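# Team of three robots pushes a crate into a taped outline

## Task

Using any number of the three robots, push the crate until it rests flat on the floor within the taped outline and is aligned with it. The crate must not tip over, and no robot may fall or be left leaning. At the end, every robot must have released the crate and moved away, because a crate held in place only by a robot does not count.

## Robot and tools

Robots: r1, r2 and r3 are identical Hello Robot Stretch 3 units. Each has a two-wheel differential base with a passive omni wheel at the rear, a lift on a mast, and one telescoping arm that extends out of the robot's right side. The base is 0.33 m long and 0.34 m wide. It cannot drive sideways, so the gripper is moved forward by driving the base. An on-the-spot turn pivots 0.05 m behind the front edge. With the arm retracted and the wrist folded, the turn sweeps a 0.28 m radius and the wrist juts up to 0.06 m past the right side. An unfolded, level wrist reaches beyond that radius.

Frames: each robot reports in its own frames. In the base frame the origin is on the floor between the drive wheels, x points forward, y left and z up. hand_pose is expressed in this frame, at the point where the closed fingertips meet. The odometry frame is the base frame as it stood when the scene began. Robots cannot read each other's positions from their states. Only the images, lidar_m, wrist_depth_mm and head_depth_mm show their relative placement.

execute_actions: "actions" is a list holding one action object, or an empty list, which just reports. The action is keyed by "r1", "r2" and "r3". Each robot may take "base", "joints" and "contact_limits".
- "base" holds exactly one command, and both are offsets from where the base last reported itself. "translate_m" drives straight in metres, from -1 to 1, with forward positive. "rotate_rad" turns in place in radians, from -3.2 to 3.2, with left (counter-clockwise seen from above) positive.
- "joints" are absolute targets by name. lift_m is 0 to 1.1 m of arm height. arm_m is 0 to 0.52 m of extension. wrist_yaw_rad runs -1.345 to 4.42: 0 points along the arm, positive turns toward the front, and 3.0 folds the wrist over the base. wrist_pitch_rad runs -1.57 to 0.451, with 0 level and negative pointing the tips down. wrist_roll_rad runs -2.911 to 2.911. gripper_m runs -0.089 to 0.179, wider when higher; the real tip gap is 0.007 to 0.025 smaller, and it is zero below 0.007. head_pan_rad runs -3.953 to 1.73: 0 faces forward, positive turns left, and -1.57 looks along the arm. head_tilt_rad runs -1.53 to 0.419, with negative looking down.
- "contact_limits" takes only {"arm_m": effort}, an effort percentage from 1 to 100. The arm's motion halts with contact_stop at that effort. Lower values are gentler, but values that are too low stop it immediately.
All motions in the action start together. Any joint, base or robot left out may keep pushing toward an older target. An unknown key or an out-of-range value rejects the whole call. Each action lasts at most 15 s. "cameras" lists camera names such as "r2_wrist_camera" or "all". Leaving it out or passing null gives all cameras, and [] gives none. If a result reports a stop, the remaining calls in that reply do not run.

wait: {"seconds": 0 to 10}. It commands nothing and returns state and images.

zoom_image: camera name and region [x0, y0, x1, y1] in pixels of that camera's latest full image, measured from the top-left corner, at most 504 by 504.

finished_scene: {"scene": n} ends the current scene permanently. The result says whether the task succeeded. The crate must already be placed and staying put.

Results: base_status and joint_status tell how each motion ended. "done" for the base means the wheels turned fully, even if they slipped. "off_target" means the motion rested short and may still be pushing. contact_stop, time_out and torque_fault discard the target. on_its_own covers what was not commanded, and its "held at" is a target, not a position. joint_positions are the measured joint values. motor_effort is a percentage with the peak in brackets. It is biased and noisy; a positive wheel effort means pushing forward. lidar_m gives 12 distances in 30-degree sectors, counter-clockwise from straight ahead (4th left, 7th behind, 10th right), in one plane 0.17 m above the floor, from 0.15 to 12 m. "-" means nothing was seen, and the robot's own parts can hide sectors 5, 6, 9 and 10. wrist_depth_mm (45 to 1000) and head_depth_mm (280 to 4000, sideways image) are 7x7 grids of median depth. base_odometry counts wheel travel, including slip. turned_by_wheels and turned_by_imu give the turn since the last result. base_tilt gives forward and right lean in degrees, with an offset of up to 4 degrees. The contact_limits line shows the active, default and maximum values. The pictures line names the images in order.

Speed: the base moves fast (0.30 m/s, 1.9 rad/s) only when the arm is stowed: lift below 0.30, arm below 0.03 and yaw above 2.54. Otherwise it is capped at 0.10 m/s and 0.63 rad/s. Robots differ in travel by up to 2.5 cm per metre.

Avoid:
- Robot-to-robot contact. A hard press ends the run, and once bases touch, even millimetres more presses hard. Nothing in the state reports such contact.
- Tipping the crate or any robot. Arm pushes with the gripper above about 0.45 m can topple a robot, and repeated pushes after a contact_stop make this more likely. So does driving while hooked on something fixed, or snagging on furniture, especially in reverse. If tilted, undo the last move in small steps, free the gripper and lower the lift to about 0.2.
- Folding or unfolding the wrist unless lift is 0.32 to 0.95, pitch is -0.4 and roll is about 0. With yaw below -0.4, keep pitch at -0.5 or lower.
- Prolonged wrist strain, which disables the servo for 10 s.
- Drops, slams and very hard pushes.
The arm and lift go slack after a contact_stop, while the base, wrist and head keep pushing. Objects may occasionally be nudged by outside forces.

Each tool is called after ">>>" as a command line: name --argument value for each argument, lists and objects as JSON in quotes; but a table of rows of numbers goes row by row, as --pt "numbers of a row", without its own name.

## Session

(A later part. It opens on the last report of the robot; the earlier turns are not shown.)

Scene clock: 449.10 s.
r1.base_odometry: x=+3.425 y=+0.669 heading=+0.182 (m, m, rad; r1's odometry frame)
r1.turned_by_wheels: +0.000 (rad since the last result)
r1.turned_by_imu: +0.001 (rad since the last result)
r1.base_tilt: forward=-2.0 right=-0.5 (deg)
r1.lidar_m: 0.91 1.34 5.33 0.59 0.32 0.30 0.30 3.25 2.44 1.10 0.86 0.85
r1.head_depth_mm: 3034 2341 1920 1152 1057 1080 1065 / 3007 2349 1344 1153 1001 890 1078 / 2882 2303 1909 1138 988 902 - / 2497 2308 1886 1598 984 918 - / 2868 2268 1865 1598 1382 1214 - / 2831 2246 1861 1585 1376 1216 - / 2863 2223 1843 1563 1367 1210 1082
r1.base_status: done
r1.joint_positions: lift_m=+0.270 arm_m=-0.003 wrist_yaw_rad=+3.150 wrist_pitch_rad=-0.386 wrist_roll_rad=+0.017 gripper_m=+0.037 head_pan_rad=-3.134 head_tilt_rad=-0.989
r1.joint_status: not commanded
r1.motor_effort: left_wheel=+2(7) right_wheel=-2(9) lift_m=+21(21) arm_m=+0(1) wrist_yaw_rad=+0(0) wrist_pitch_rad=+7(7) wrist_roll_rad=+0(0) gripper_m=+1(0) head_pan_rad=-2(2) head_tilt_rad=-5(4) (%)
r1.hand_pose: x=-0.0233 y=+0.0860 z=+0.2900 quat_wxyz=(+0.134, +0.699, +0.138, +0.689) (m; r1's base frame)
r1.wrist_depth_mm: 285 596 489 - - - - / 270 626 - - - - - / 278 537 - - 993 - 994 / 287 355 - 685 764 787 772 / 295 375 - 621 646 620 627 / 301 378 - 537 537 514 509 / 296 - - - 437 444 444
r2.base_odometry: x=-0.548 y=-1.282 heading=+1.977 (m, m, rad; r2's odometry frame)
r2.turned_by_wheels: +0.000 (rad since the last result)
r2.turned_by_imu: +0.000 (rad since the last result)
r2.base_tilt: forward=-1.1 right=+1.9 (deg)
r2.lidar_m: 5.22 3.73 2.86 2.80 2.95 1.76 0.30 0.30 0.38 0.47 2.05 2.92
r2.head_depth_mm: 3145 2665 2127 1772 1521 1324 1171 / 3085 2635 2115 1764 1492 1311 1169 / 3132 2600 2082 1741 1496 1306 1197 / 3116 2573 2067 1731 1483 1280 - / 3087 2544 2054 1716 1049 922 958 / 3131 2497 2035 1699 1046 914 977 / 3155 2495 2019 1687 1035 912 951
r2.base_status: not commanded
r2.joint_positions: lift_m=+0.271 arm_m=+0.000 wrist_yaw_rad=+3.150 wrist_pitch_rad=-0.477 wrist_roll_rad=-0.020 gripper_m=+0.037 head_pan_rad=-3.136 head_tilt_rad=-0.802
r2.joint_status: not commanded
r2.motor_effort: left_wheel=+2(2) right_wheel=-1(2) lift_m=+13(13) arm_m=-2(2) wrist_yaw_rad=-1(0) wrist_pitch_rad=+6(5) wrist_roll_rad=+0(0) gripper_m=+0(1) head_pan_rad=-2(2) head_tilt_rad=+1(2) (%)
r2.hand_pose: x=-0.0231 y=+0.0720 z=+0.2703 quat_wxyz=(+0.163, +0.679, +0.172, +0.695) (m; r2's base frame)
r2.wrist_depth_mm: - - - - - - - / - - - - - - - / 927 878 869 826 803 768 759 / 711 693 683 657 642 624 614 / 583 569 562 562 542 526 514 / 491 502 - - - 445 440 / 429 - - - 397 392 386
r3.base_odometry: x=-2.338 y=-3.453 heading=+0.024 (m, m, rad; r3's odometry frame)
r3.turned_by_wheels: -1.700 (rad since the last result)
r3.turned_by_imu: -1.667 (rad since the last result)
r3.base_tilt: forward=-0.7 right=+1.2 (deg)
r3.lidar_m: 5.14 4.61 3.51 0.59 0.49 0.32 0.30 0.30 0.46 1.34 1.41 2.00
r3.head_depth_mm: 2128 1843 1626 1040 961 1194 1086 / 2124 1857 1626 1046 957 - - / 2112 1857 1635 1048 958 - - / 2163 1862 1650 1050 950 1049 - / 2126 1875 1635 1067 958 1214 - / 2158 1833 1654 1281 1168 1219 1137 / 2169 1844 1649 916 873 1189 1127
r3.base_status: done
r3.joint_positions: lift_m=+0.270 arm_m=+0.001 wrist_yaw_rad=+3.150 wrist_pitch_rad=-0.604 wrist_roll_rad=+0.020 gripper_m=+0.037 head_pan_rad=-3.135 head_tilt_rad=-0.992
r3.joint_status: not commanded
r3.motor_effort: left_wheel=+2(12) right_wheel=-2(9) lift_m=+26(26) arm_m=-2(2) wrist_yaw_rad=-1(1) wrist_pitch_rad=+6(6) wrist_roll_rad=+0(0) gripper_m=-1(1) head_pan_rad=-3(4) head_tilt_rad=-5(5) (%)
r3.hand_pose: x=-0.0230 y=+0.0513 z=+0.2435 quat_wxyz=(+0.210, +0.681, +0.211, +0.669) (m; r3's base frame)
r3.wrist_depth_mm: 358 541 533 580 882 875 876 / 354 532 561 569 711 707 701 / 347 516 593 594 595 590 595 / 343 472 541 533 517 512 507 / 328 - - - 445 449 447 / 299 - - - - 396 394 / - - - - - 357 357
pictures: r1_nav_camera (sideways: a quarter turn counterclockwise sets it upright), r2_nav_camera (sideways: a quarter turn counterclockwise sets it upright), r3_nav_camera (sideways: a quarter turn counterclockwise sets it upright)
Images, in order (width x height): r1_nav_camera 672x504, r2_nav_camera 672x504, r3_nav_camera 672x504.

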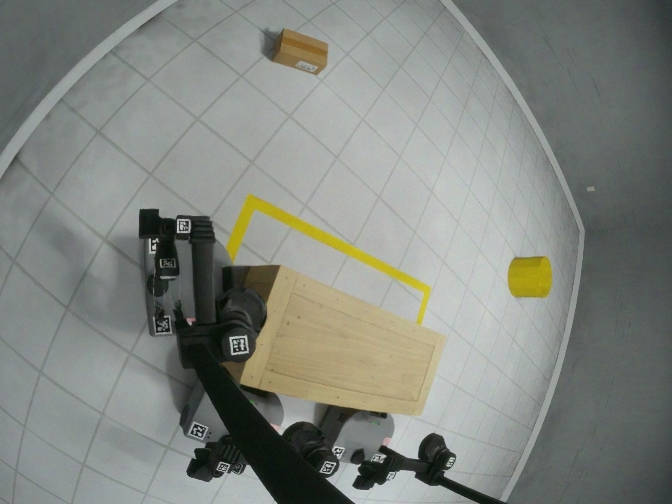

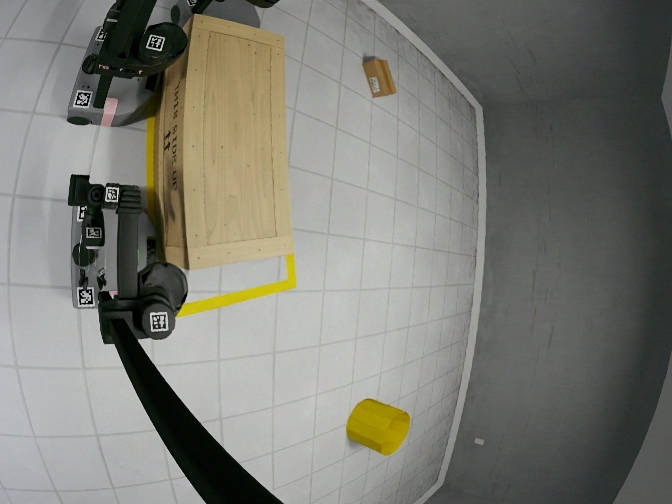

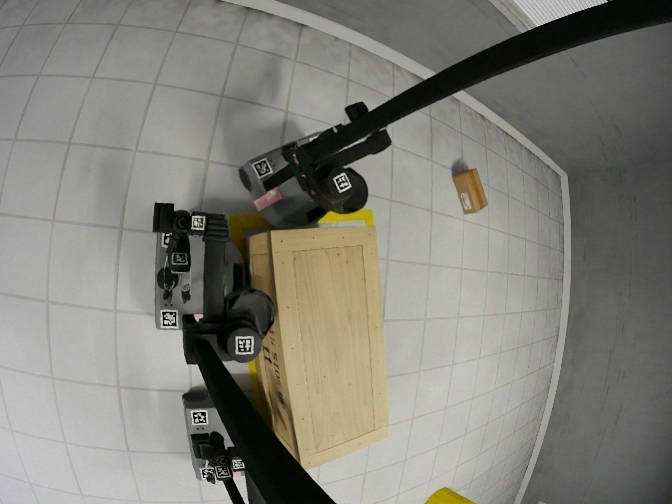

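>>> execute_actions --actions '[{"r1":{"base":{"translate_m":-0.11}},"r2":{"base":{"translate_m":-0.125}},"r3":{"base":{"translate_m":-0.12}}}]' --cameras '["r1_nav_camera","r2_nav_camera","r3_nav_camera"]'

Scene clock: 453.73 s.
r1.base_odometry: x=+3.317 y=+0.649 heading=+0.184 (m, m, rad; r1's odometry frame)
r1.turned_by_wheels: +0.002 (rad since the last result)
r1.turned_by_imu: +0.168 (rad since the last result)
r1.base_tilt: forward=-2.0 right=-0.5 (deg)
r1.lidar_m: 1.04 1.82 5.62 0.52 0.27 0.26 0.28 3.13 1.81 1.04 0.90 0.90
r1.head_depth_mm: 3046 2353 1919 1152 1005 1053 941 / 2430 2285 1924 1144 994 877 996 / 2963 2327 1887 1569 986 899 - / 2908 2266 1882 1597 981 915 - / 2873 2250 1872 1579 1371 1225 - / 2848 2247 1839 1571 1366 1213 - / 2820 2216 1852 1562 1357 1209 1083
r1.base_status: translate_m off_target (by the wheels' count: -0.1098 of -0.1100)
r1.joint_positions: lift_m=+0.270 arm_m=-0.003 wrist_yaw_rad=+3.150 wrist_pitch_rad=-0.386 wrist_roll_rad=+0.017 gripper_m=+0.037 head_pan_rad=-3.135 head_tilt_rad=-0.992
r1.joint_status: not commanded
r1.on_its_own: right_wheel is at rest, and its effort (-60) is outside its rest range (-18 to +18)
r1.motor_effort: left_wheel=+7(59) right_wheel=-60(100) lift_m=+21(22) arm_m=+0(1) wrist_yaw_rad=+0(6) wrist_pitch_rad=+7(7) wrist_roll_rad=+0(0) gripper_m=+0(0) head_pan_rad=-2(2) head_tilt_rad=-3(5) (%)
r1.hand_pose: x=-0.0232 y=+0.0860 z=+0.2900 quat_wxyz=(+0.134, +0.699, +0.138, +0.689) (m; r1's base frame)
r1.wrist_depth_mm: 254 265 - 448 - - - / 226 265 - - - - - / 233 283 - 611 976 984 987 / 245 301 - 513 757 779 749 / 254 317 - 528 640 606 618 / 264 322 - 530 534 520 523 / 269 - - - 433 445 449
r2.base_odometry: x=-0.498 y=-1.396 heading=+1.976 (m, m, rad; r2's odometry frame)
r2.turned_by_wheels: -0.001 (rad since the last result)
r2.turned_by_imu: -0.018 (rad since the last result)
r2.base_tilt: forward=-1.2 right=+1.8 (deg)
r2.lidar_m: 5.34 3.80 2.87 2.80 2.95 1.67 0.28 0.28 0.34 0.46 2.04 2.87
r2.head_depth_mm: 3034 2706 2133 1778 1513 1321 1171 / 3040 2670 2111 1755 1511 1314 1171 / 3054 2630 2091 1748 1494 1312 1202 / 3037 2617 2063 1730 1486 1281 891 / 3056 2581 2059 1715 1053 923 862 / 3040 2521 2050 1705 1046 918 859 / 3026 2481 2027 1697 1040 911 852
r2.base_status: translate_m off_target (by the wheels' count: -0.1247 of -0.1250)
r2.joint_positions: lift_m=+0.271 arm_m=+0.000 wrist_yaw_rad=+3.150 wrist_pitch_rad=-0.478 wrist_roll_rad=-0.020 gripper_m=+0.037 head_pan_rad=-3.136 head_tilt_rad=-0.800
r2.joint_status: not commanded
r2.on_its_own: left_wheel is at rest, and its effort (-91) is outside its rest range (-18 to +18)
r2.motor_effort: left_wheel=-91(100) right_wheel=-10(36) lift_m=+15(15) arm_m=-2(2) wrist_yaw_rad=+0(1) wrist_pitch_rad=+6(6) wrist_roll_rad=+0(0) gripper_m=+0(0) head_pan_rad=-2(2) head_tilt_rad=+0(1) (%)
r2.hand_pose: x=-0.0231 y=+0.0720 z=+0.2702 quat_wxyz=(+0.163, +0.679, +0.172, +0.695) (m; r2's base frame)
r2.wrist_depth_mm: - - - - - - - / - - - - - - - / 909 908 864 835 806 785 769 / 713 691 681 652 642 620 612 / 582 563 565 557 542 527 515 / 489 500 - - - 451 439 / 433 - - - 397 393 387
r3.base_odometry: x=-2.457 y=-3.455 heading=+0.024 (m, m, rad; r3's odometry frame)
r3.turned_by_wheels: -0.001 (rad since the last result)
r3.turned_by_imu: -0.046 (rad since the last result)
r3.base_tilt: forward=-0.7 right=+1.3 (deg)
r3.lidar_m: 5.27 4.83 3.56 0.59 0.51 0.31 0.28 0.28 0.40 1.34 1.39 1.91
r3.head_depth_mm: 2117 1849 1616 1035 963 1209 1087 / 2126 1842 1627 1045 953 - - / 2115 1855 1638 1046 951 - - / 2133 1866 1642 1048 947 990 - / 2170 1861 1635 1048 948 1101 - / 2159 1844 1660 1430 1125 1189 1144 / 2149 1775 1658 1474 798 1111 1125
r3.base_status: translate_m off_target (by the wheels' count: -0.1196 of -0.1200)
r3.joint_positions: lift_m=+0.270 arm_m=+0.001 wrist_yaw_rad=+3.150 wrist_pitch_rad=-0.604 wrist_roll_rad=+0.020 gripper_m=+0.037 head_pan_rad=-3.135 head_tilt_rad=-0.993
r3.joint_status: not commanded
r3.on_its_own: left_wheel is at rest, and its effort (-52) is outside its rest range (-18 to +18); right_wheel is at rest, and its effort (-40) is outside its rest range (-18 to +18)
r3.motor_effort: left_wheel=-52(88) right_wheel=-40(88) lift_m=+27(26) arm_m=-2(1) wrist_yaw_rad=+0(2) wrist_pitch_rad=+6(6) wrist_roll_rad=+0(1) gripper_m=-1(0) head_pan_rad=-3(3) head_tilt_rad=-4(5) (%)
r3.hand_pose: x=-0.0229 y=+0.0513 z=+0.2435 quat_wxyz=(+0.210, +0.681, +0.211, +0.669) (m; r3's base frame)
r3.wrist_depth_mm: 371 530 532 853 893 884 889 / 357 540 539 687 702 707 709 / 349 547 580 597 598 594 595 / 339 484 534 536 518 508 508 / 318 - - - 444 445 443 / 286 - - - - 393 395 / - - - - - 357 355
pictures: r1_nav_camera (sideways: a quarter turn counterclockwise sets it upright), r2_nav_camera (sideways: a quarter turn counterclockwise sets it upright), r3_nav_camera (sideways: a quarter turn counterclockwise sets it upright)
Images, in order (width x height): r1_nav_camera 672x504, r2_nav_camera 672x504, r3_nav_camera 672x504.

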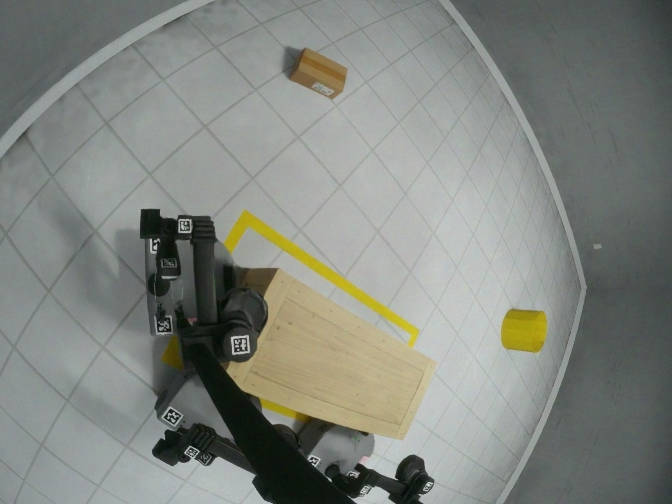

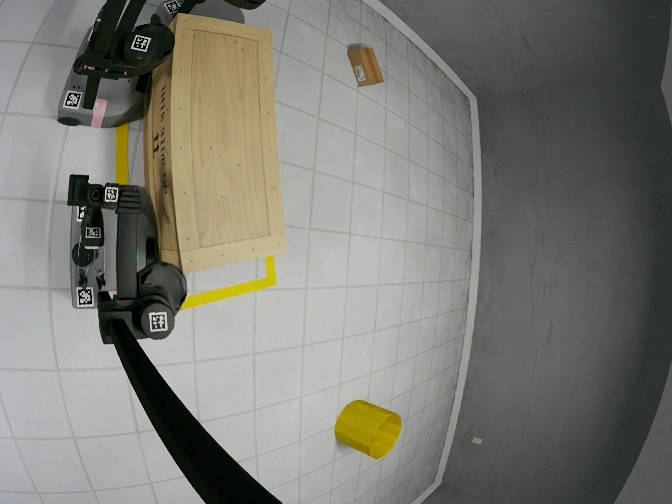

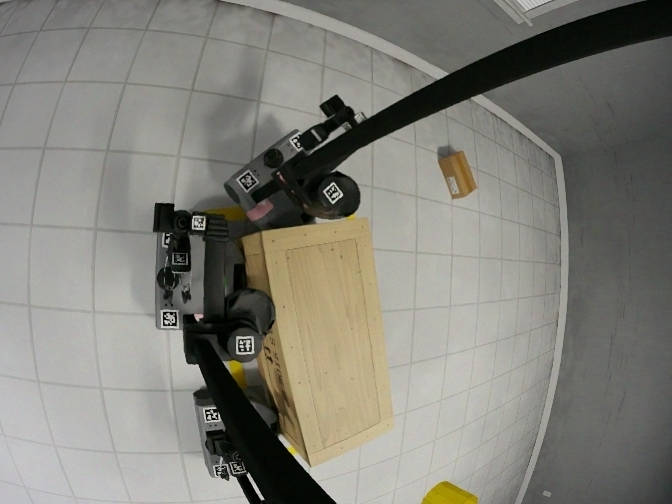

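Back off and inspect.

>>> execute_actions --actions '[{"r1":{"base":{"translate_m":0.2}},"r2":{"base":{"translate_m":0.45}},"r3":{"base":{"translate_m":0.45}}}]' --cameras '["r1_nav_camera","r1_head_camera","r2_head_camera","r3_head_camera","r3_nav_camera"]'

Scene clock: 458.27 s.
r1.base_odometry: x=+3.514 y=+0.686 heading=+0.184 (m, m, rad; r1's odometry frame)
r1.turned_by_wheels: +0.000 (rad since the last result)
r1.turned_by_imu: +0.001 (rad since the last result)
r1.base_tilt: forward=-1.9 right=-0.5 (deg)
r1.lidar_m: 0.88 1.53 5.51 0.84 4.00 0.43 0.45 3.27 1.52 0.88 0.76 0.76
r1.head_depth_mm: 2988 2346 1360 1172 1373 1247 1069 / 2522 2315 1348 1141 1013 1240 1074 / 2928 2290 1896 1142 1018 1217 - / 2898 2276 1892 1553 1103 1271 - / 2857 2281 1854 1583 1350 1236 - / 2826 2231 1849 1571 1371 1220 - / 2796 2225 1828 1552 1360 1212 1080
r1.base_status: done
r1.joint_positions: lift_m=+0.270 arm_m=-0.003 wrist_yaw_rad=+3.150 wrist_pitch_rad=-0.386 wrist_roll_rad=+0.017 gripper_m=+0.037 head_pan_rad=-3.135 head_tilt_rad=-0.992
r1.joint_status: not commanded
r1.motor_effort: left_wheel=+1(7) right_wheel=+0(42) lift_m=+21(21) arm_m=+1(0) wrist_yaw_rad=-1(1) wrist_pitch_rad=+7(7) wrist_roll_rad=+0(0) gripper_m=+0(1) head_pan_rad=-1(2) head_tilt_rad=-4(3) (%)
r1.hand_pose: x=-0.0232 y=+0.0860 z=+0.2900 quat_wxyz=(+0.134, +0.699, +0.138, +0.689) (m; r1's base frame)
r1.wrist_depth_mm: - - - - - - - / - - - 879 - - - / 993 972 - 740 901 999 962 / 767 757 - 746 784 760 768 / 611 607 - 605 654 622 620 / 440 517 - 525 540 520 517 / 432 - - - 433 442 450
r2.base_odometry: x=-0.676 y=-0.983 heading=+1.976 (m, m, rad; r2's odometry frame)
r2.turned_by_wheels: +0.000 (rad since the last result)
r2.turned_by_imu: +0.000 (rad since the last result)
r2.base_tilt: forward=-1.3 right=+1.8 (deg)
r2.lidar_m: 4.91 3.77 2.86 2.78 2.92 2.04 0.72 0.72 0.88 0.47 2.05 2.89
r2.head_depth_mm: 3290 2698 2149 1767 1512 1320 1177 / 3321 2643 2111 1754 1510 1312 1169 / 3363 2635 2092 1741 1492 1311 1198 / 3305 2575 2069 1652 1433 1308 1213 / 3317 2561 2062 1226 1289 1296 1169 / 3360 2515 2032 1216 1252 1285 1146 / 3307 2514 2005 1205 1216 1278 1141
r2.base_status: done
r2.joint_positions: lift_m=+0.271 arm_m=+0.000 wrist_yaw_rad=+3.150 wrist_pitch_rad=-0.478 wrist_roll_rad=-0.020 gripper_m=+0.037 head_pan_rad=-3.136 head_tilt_rad=-0.800
r2.joint_status: not commanded
r2.motor_effort: left_wheel=+0(66) right_wheel=+0(8) lift_m=+15(15) arm_m=-2(2) wrist_yaw_rad=+0(0) wrist_pitch_rad=+6(6) wrist_roll_rad=+0(0) gripper_m=+0(0) head_pan_rad=-2(2) head_tilt_rad=+0(0) (%)
r2.hand_pose: x=-0.0231 y=+0.0720 z=+0.2702 quat_wxyz=(+0.163, +0.679, +0.172, +0.695) (m; r2's base frame)
r2.wrist_depth_mm: - - - - - - - / - - - - - - - / 921 884 869 827 800 785 763 / 714 692 679 658 646 631 606 / 582 569 564 561 544 523 507 / 489 499 - - - 451 441 / 434 - - - 397 394 384
r3.base_odometry: x=-2.008 y=-3.445 heading=+0.024 (m, m, rad; r3's odometry frame)
r3.turned_by_wheels: +0.000 (rad since the last result)
r3.turned_by_imu: +0.002 (rad since the last result)
r3.base_tilt: forward=-0.7 right=+1.3 (deg)
r3.lidar_m: 4.82 4.81 3.54 0.61 0.77 0.80 0.71 0.72 1.39 1.34 1.40 1.92
r3.head_depth_mm: 2089 1314 1199 1416 1321 1209 1090 / 2130 1311 1186 1399 1321 - - / 2144 1321 1186 1402 1335 - - / 2118 1847 1166 1369 1334 1259 - / 2147 1871 1571 1454 1333 1239 - / 2028 1875 1653 1416 1339 1219 1135 / 2126 1874 1019 1279 1322 1222 1124
r3.base_status: done
r3.joint_positions: lift_m=+0.270 arm_m=+0.001 wrist_yaw_rad=+3.150 wrist_pitch_rad=-0.604 wrist_roll_rad=+0.020 gripper_m=+0.037 head_pan_rad=-3.135 head_tilt_rad=-0.993
r3.joint_status: not commanded
r3.motor_effort: left_wheel=+0(39) right_wheel=+2(31) lift_m=+27(26) arm_m=-1(1) wrist_yaw_rad=+0(0) wrist_pitch_rad=+6(6) wrist_roll_rad=-1(0) gripper_m=+0(1) head_pan_rad=-3(3) head_tilt_rad=-5(4) (%)
r3.hand_pose: x=-0.0229 y=+0.0513 z=+0.2435 quat_wxyz=(+0.210, +0.681, +0.211, +0.669) (m; r3's base frame)
r3.wrist_depth_mm: 912 847 535 855 893 873 870 / 723 705 562 683 714 703 700 / 603 593 602 591 586 592 589 / 514 527 536 537 519 508 506 / 461 - - - 448 442 442 / 394 - - - - 396 395 / - - - - - 358 357
pictures: r1_head_camera (sideways: a quarter turn clockwise sets it upright), r1_nav_camera (sideways: a quarter turn counterclockwise sets it upright), r2_head_camera (sideways: a quarter turn clockwise sets it upright), r3_head_camera (sideways: a quarter turn clockwise sets it upright), r3_nav_camera (sideways: a quarter turn counterclockwise sets it upright)
Images, in order (width x height): r1_head_camera 896x504, r1_nav_camera 672x504, r2_head_camera 896x504, r3_head_camera 896x504, r3_nav_camera 672x504.

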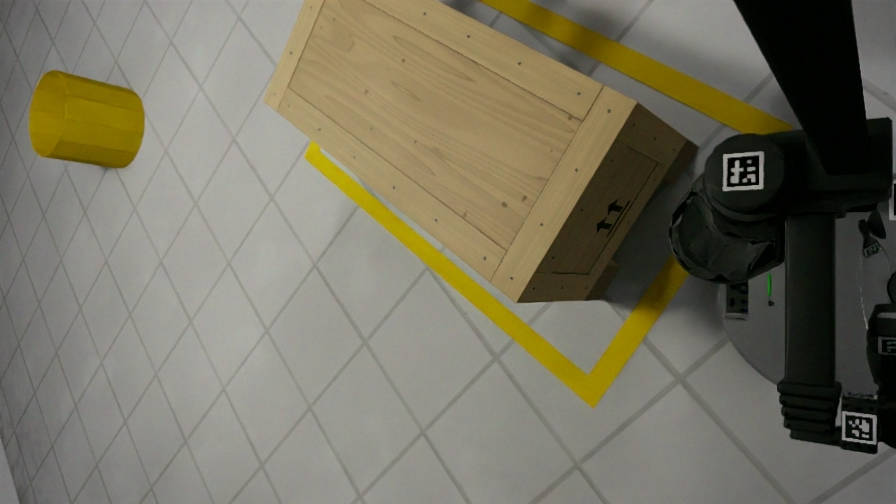

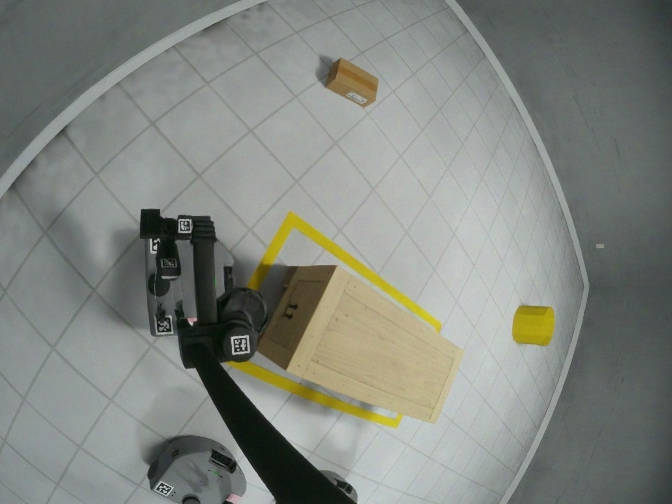

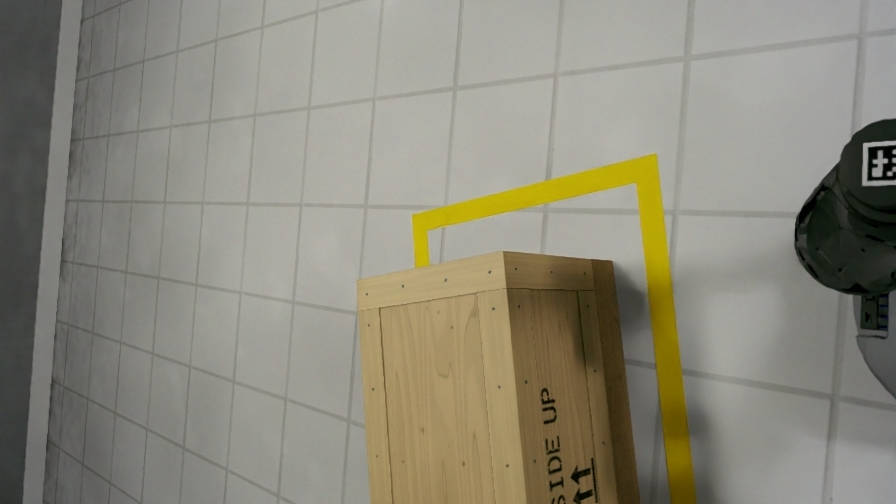

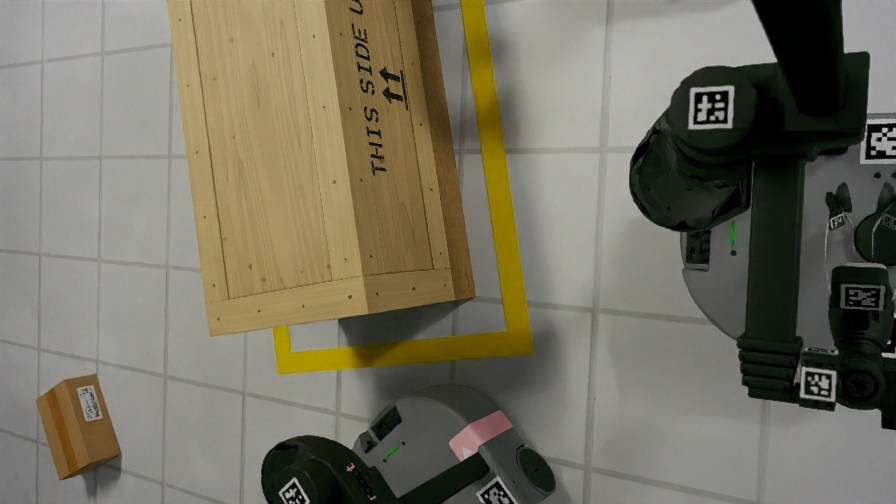

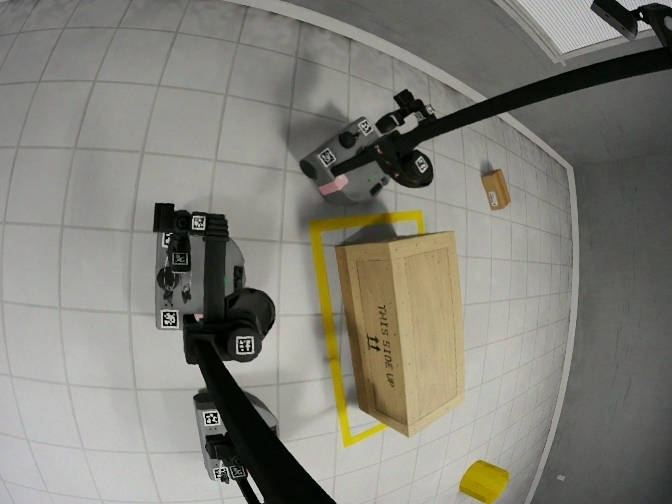

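Well inside and aligned. Moving r1 a bit further clear, then finishing.

>>> execute_actions --actions '[{"r1":{"base":{"translate_m":0.2}}}]' --cameras '[]'

>>> finished_scene --scene 1

Scene clock: 462.50 s.
r1.base_odometry: x=+3.710 y=+0.722 heading=+0.184 (m, m, rad; r1's odometry frame)
r1.turned_by_wheels: +0.000 (rad since the last result)
r1.turned_by_imu: +0.001 (rad since the last result)
r1.base_tilt: forward=-2.1 right=-0.3 (deg)
r1.lidar_m: 0.71 1.24 5.34 0.85 0.94 0.60 0.63 3.41 1.24 0.71 0.62 0.62
r1.head_depth_mm: 3003 2340 1385 1590 1408 1241 1080 / 2601 2317 1343 1168 1377 1240 1075 / 2853 2292 1340 1136 1316 1282 - / 2855 2283 1879 1184 1358 1274 - / 2885 2248 1855 1581 1379 1235 - / 2826 2244 1828 1576 1373 1208 - / 2836 2215 1845 1568 1361 1201 1082
r1.base_status: done
r1.joint_positions: lift_m=+0.270 arm_m=-0.003 wrist_yaw_rad=+3.150 wrist_pitch_rad=-0.386 wrist_roll_rad=+0.017 gripper_m=+0.037 head_pan_rad=-3.135 head_tilt_rad=-0.992
r1.joint_status: not commanded
r1.motor_effort: left_wheel=+0(7) right_wheel=+0(7) lift_m=+21(21) arm_m=+0(0) wrist_yaw_rad=-1(0) wrist_pitch_rad=+7(7) wrist_roll_rad=+0(0) gripper_m=+0(0) head_pan_rad=-1(1) head_tilt_rad=-3(3) (%)
r1.hand_pose: x=-0.0232 y=+0.0860 z=+0.2900 quat_wxyz=(+0.134, +0.699, +0.138, +0.689) (m; r1's base frame)
r1.wrist_depth_mm: - - - - - - - / - - - - - - - / 960 921 - 908 988 973 - / 747 750 - 775 765 757 758 / 591 606 - 615 651 621 612 / 517 510 - 530 531 521 527 / 450 - - - 438 443 449
r2.base_odometry: x=-0.676 y=-0.983 heading=+1.976 (m, m, rad; r2's odometry frame)
r2.turned_by_wheels: +0.000 (rad since the last result)
r2.turned_by_imu: -0.001 (rad since the last result)
r2.base_tilt: forward=-1.1 right=+1.9 (deg)
r2.lidar_m: 4.92 3.78 2.85 2.78 2.92 2.04 0.72 0.72 0.88 0.47 2.06 2.89
r2.head_depth_mm: 3326 2689 2139 1772 1514 1323 1178 / 3342 2651 2103 1758 1499 1319 1169 / 3363 2609 2097 1745 1493 1309 1198 / 3310 2596 2068 1659 1434 1307 1214 / 3323 2539 2043 1224 1288 1293 1168 / 3333 2527 2039 1214 1254 1288 1147 / 3317 2495 2017 1206 1213 1280 1138
r2.base_status: not commanded
r2.joint_positions: lift_m=+0.271 arm_m=+0.000 wrist_yaw_rad=+3.150 wrist_pitch_rad=-0.478 wrist_roll_rad=-0.020 gripper_m=+0.037 head_pan_rad=-3.136 head_tilt_rad=-0.800
r2.joint_status: not commanded
r2.motor_effort: left_wheel=+0(0) right_wheel=+0(1) lift_m=+15(15) arm_m=-2(2) wrist_yaw_rad=+0(0) wrist_pitch_rad=+6(6) wrist_roll_rad=+0(0) gripper_m=-1(1) head_pan_rad=-2(1) head_tilt_rad=+1(0) (%)
r2.hand_pose: x=-0.0231 y=+0.0720 z=+0.2702 quat_wxyz=(+0.163, +0.679, +0.172, +0.695) (m; r2's base frame)
r2.wrist_depth_mm: - - - - - - - / - - - - - - - / 924 887 874 826 816 786 760 / 716 690 676 660 644 626 620 / 583 571 559 557 547 521 515 / 494 500 - - - 449 444 / 435 - - - 398 393 386
r3.base_odometry: x=-2.008 y=-3.445 heading=+0.024 (m, m, rad; r3's odometry frame)
r3.turned_by_wheels: +0.000 (rad since the last result)
r3.turned_by_imu: +0.000 (rad since the last result)
r3.base_tilt: forward=-0.7 right=+1.3 (deg)
r3.lidar_m: 4.82 4.82 3.56 0.61 0.77 0.80 0.71 1.89 0.72 1.34 1.40 1.91
r3.head_depth_mm: 2091 1304 1203 1429 1316 1207 1088 / 2134 1317 1189 1400 1326 - - / 2115 1308 1191 1406 1329 - - / 2138 1850 1175 1369 1326 1257 - / 2171 1864 1566 1445 1334 1239 - / 2027 1876 1638 1462 1334 1221 1139 / 2143 1865 1657 1483 1320 1229 1122
r3.base_status: not commanded
r3.joint_positions: lift_m=+0.270 arm_m=+0.001 wrist_yaw_rad=+3.150 wrist_pitch_rad=-0.604 wrist_roll_rad=+0.020 gripper_m=+0.037 head_pan_rad=-3.135 head_tilt_rad=-0.993
r3.joint_status: not commanded
r3.motor_effort: left_wheel=+0(0) right_wheel=+1(2) lift_m=+27(27) arm_m=-2(1) wrist_yaw_rad=+0(0) wrist_pitch_rad=+6(6) wrist_roll_rad=-1(1) gripper_m=-1(0) head_pan_rad=-3(3) head_tilt_rad=-4(5) (%)
r3.hand_pose: x=-0.0229 y=+0.0513 z=+0.2435 quat_wxyz=(+0.210, +0.681, +0.211, +0.669) (m; r3's base frame)
r3.wrist_depth_mm: 901 854 534 851 885 890 873 / 728 691 556 688 719 709 699 / 601 598 599 596 596 588 592 / 520 527 540 535 522 503 506 / 465 - - - 444 444 448 / 392 - - - - 398 398 / - - - - - 358 356
pictures: none
No camera images: the call's "cameras" was empty. Leave "cameras" out to get every camera's image.

The scene is finished: the task was done.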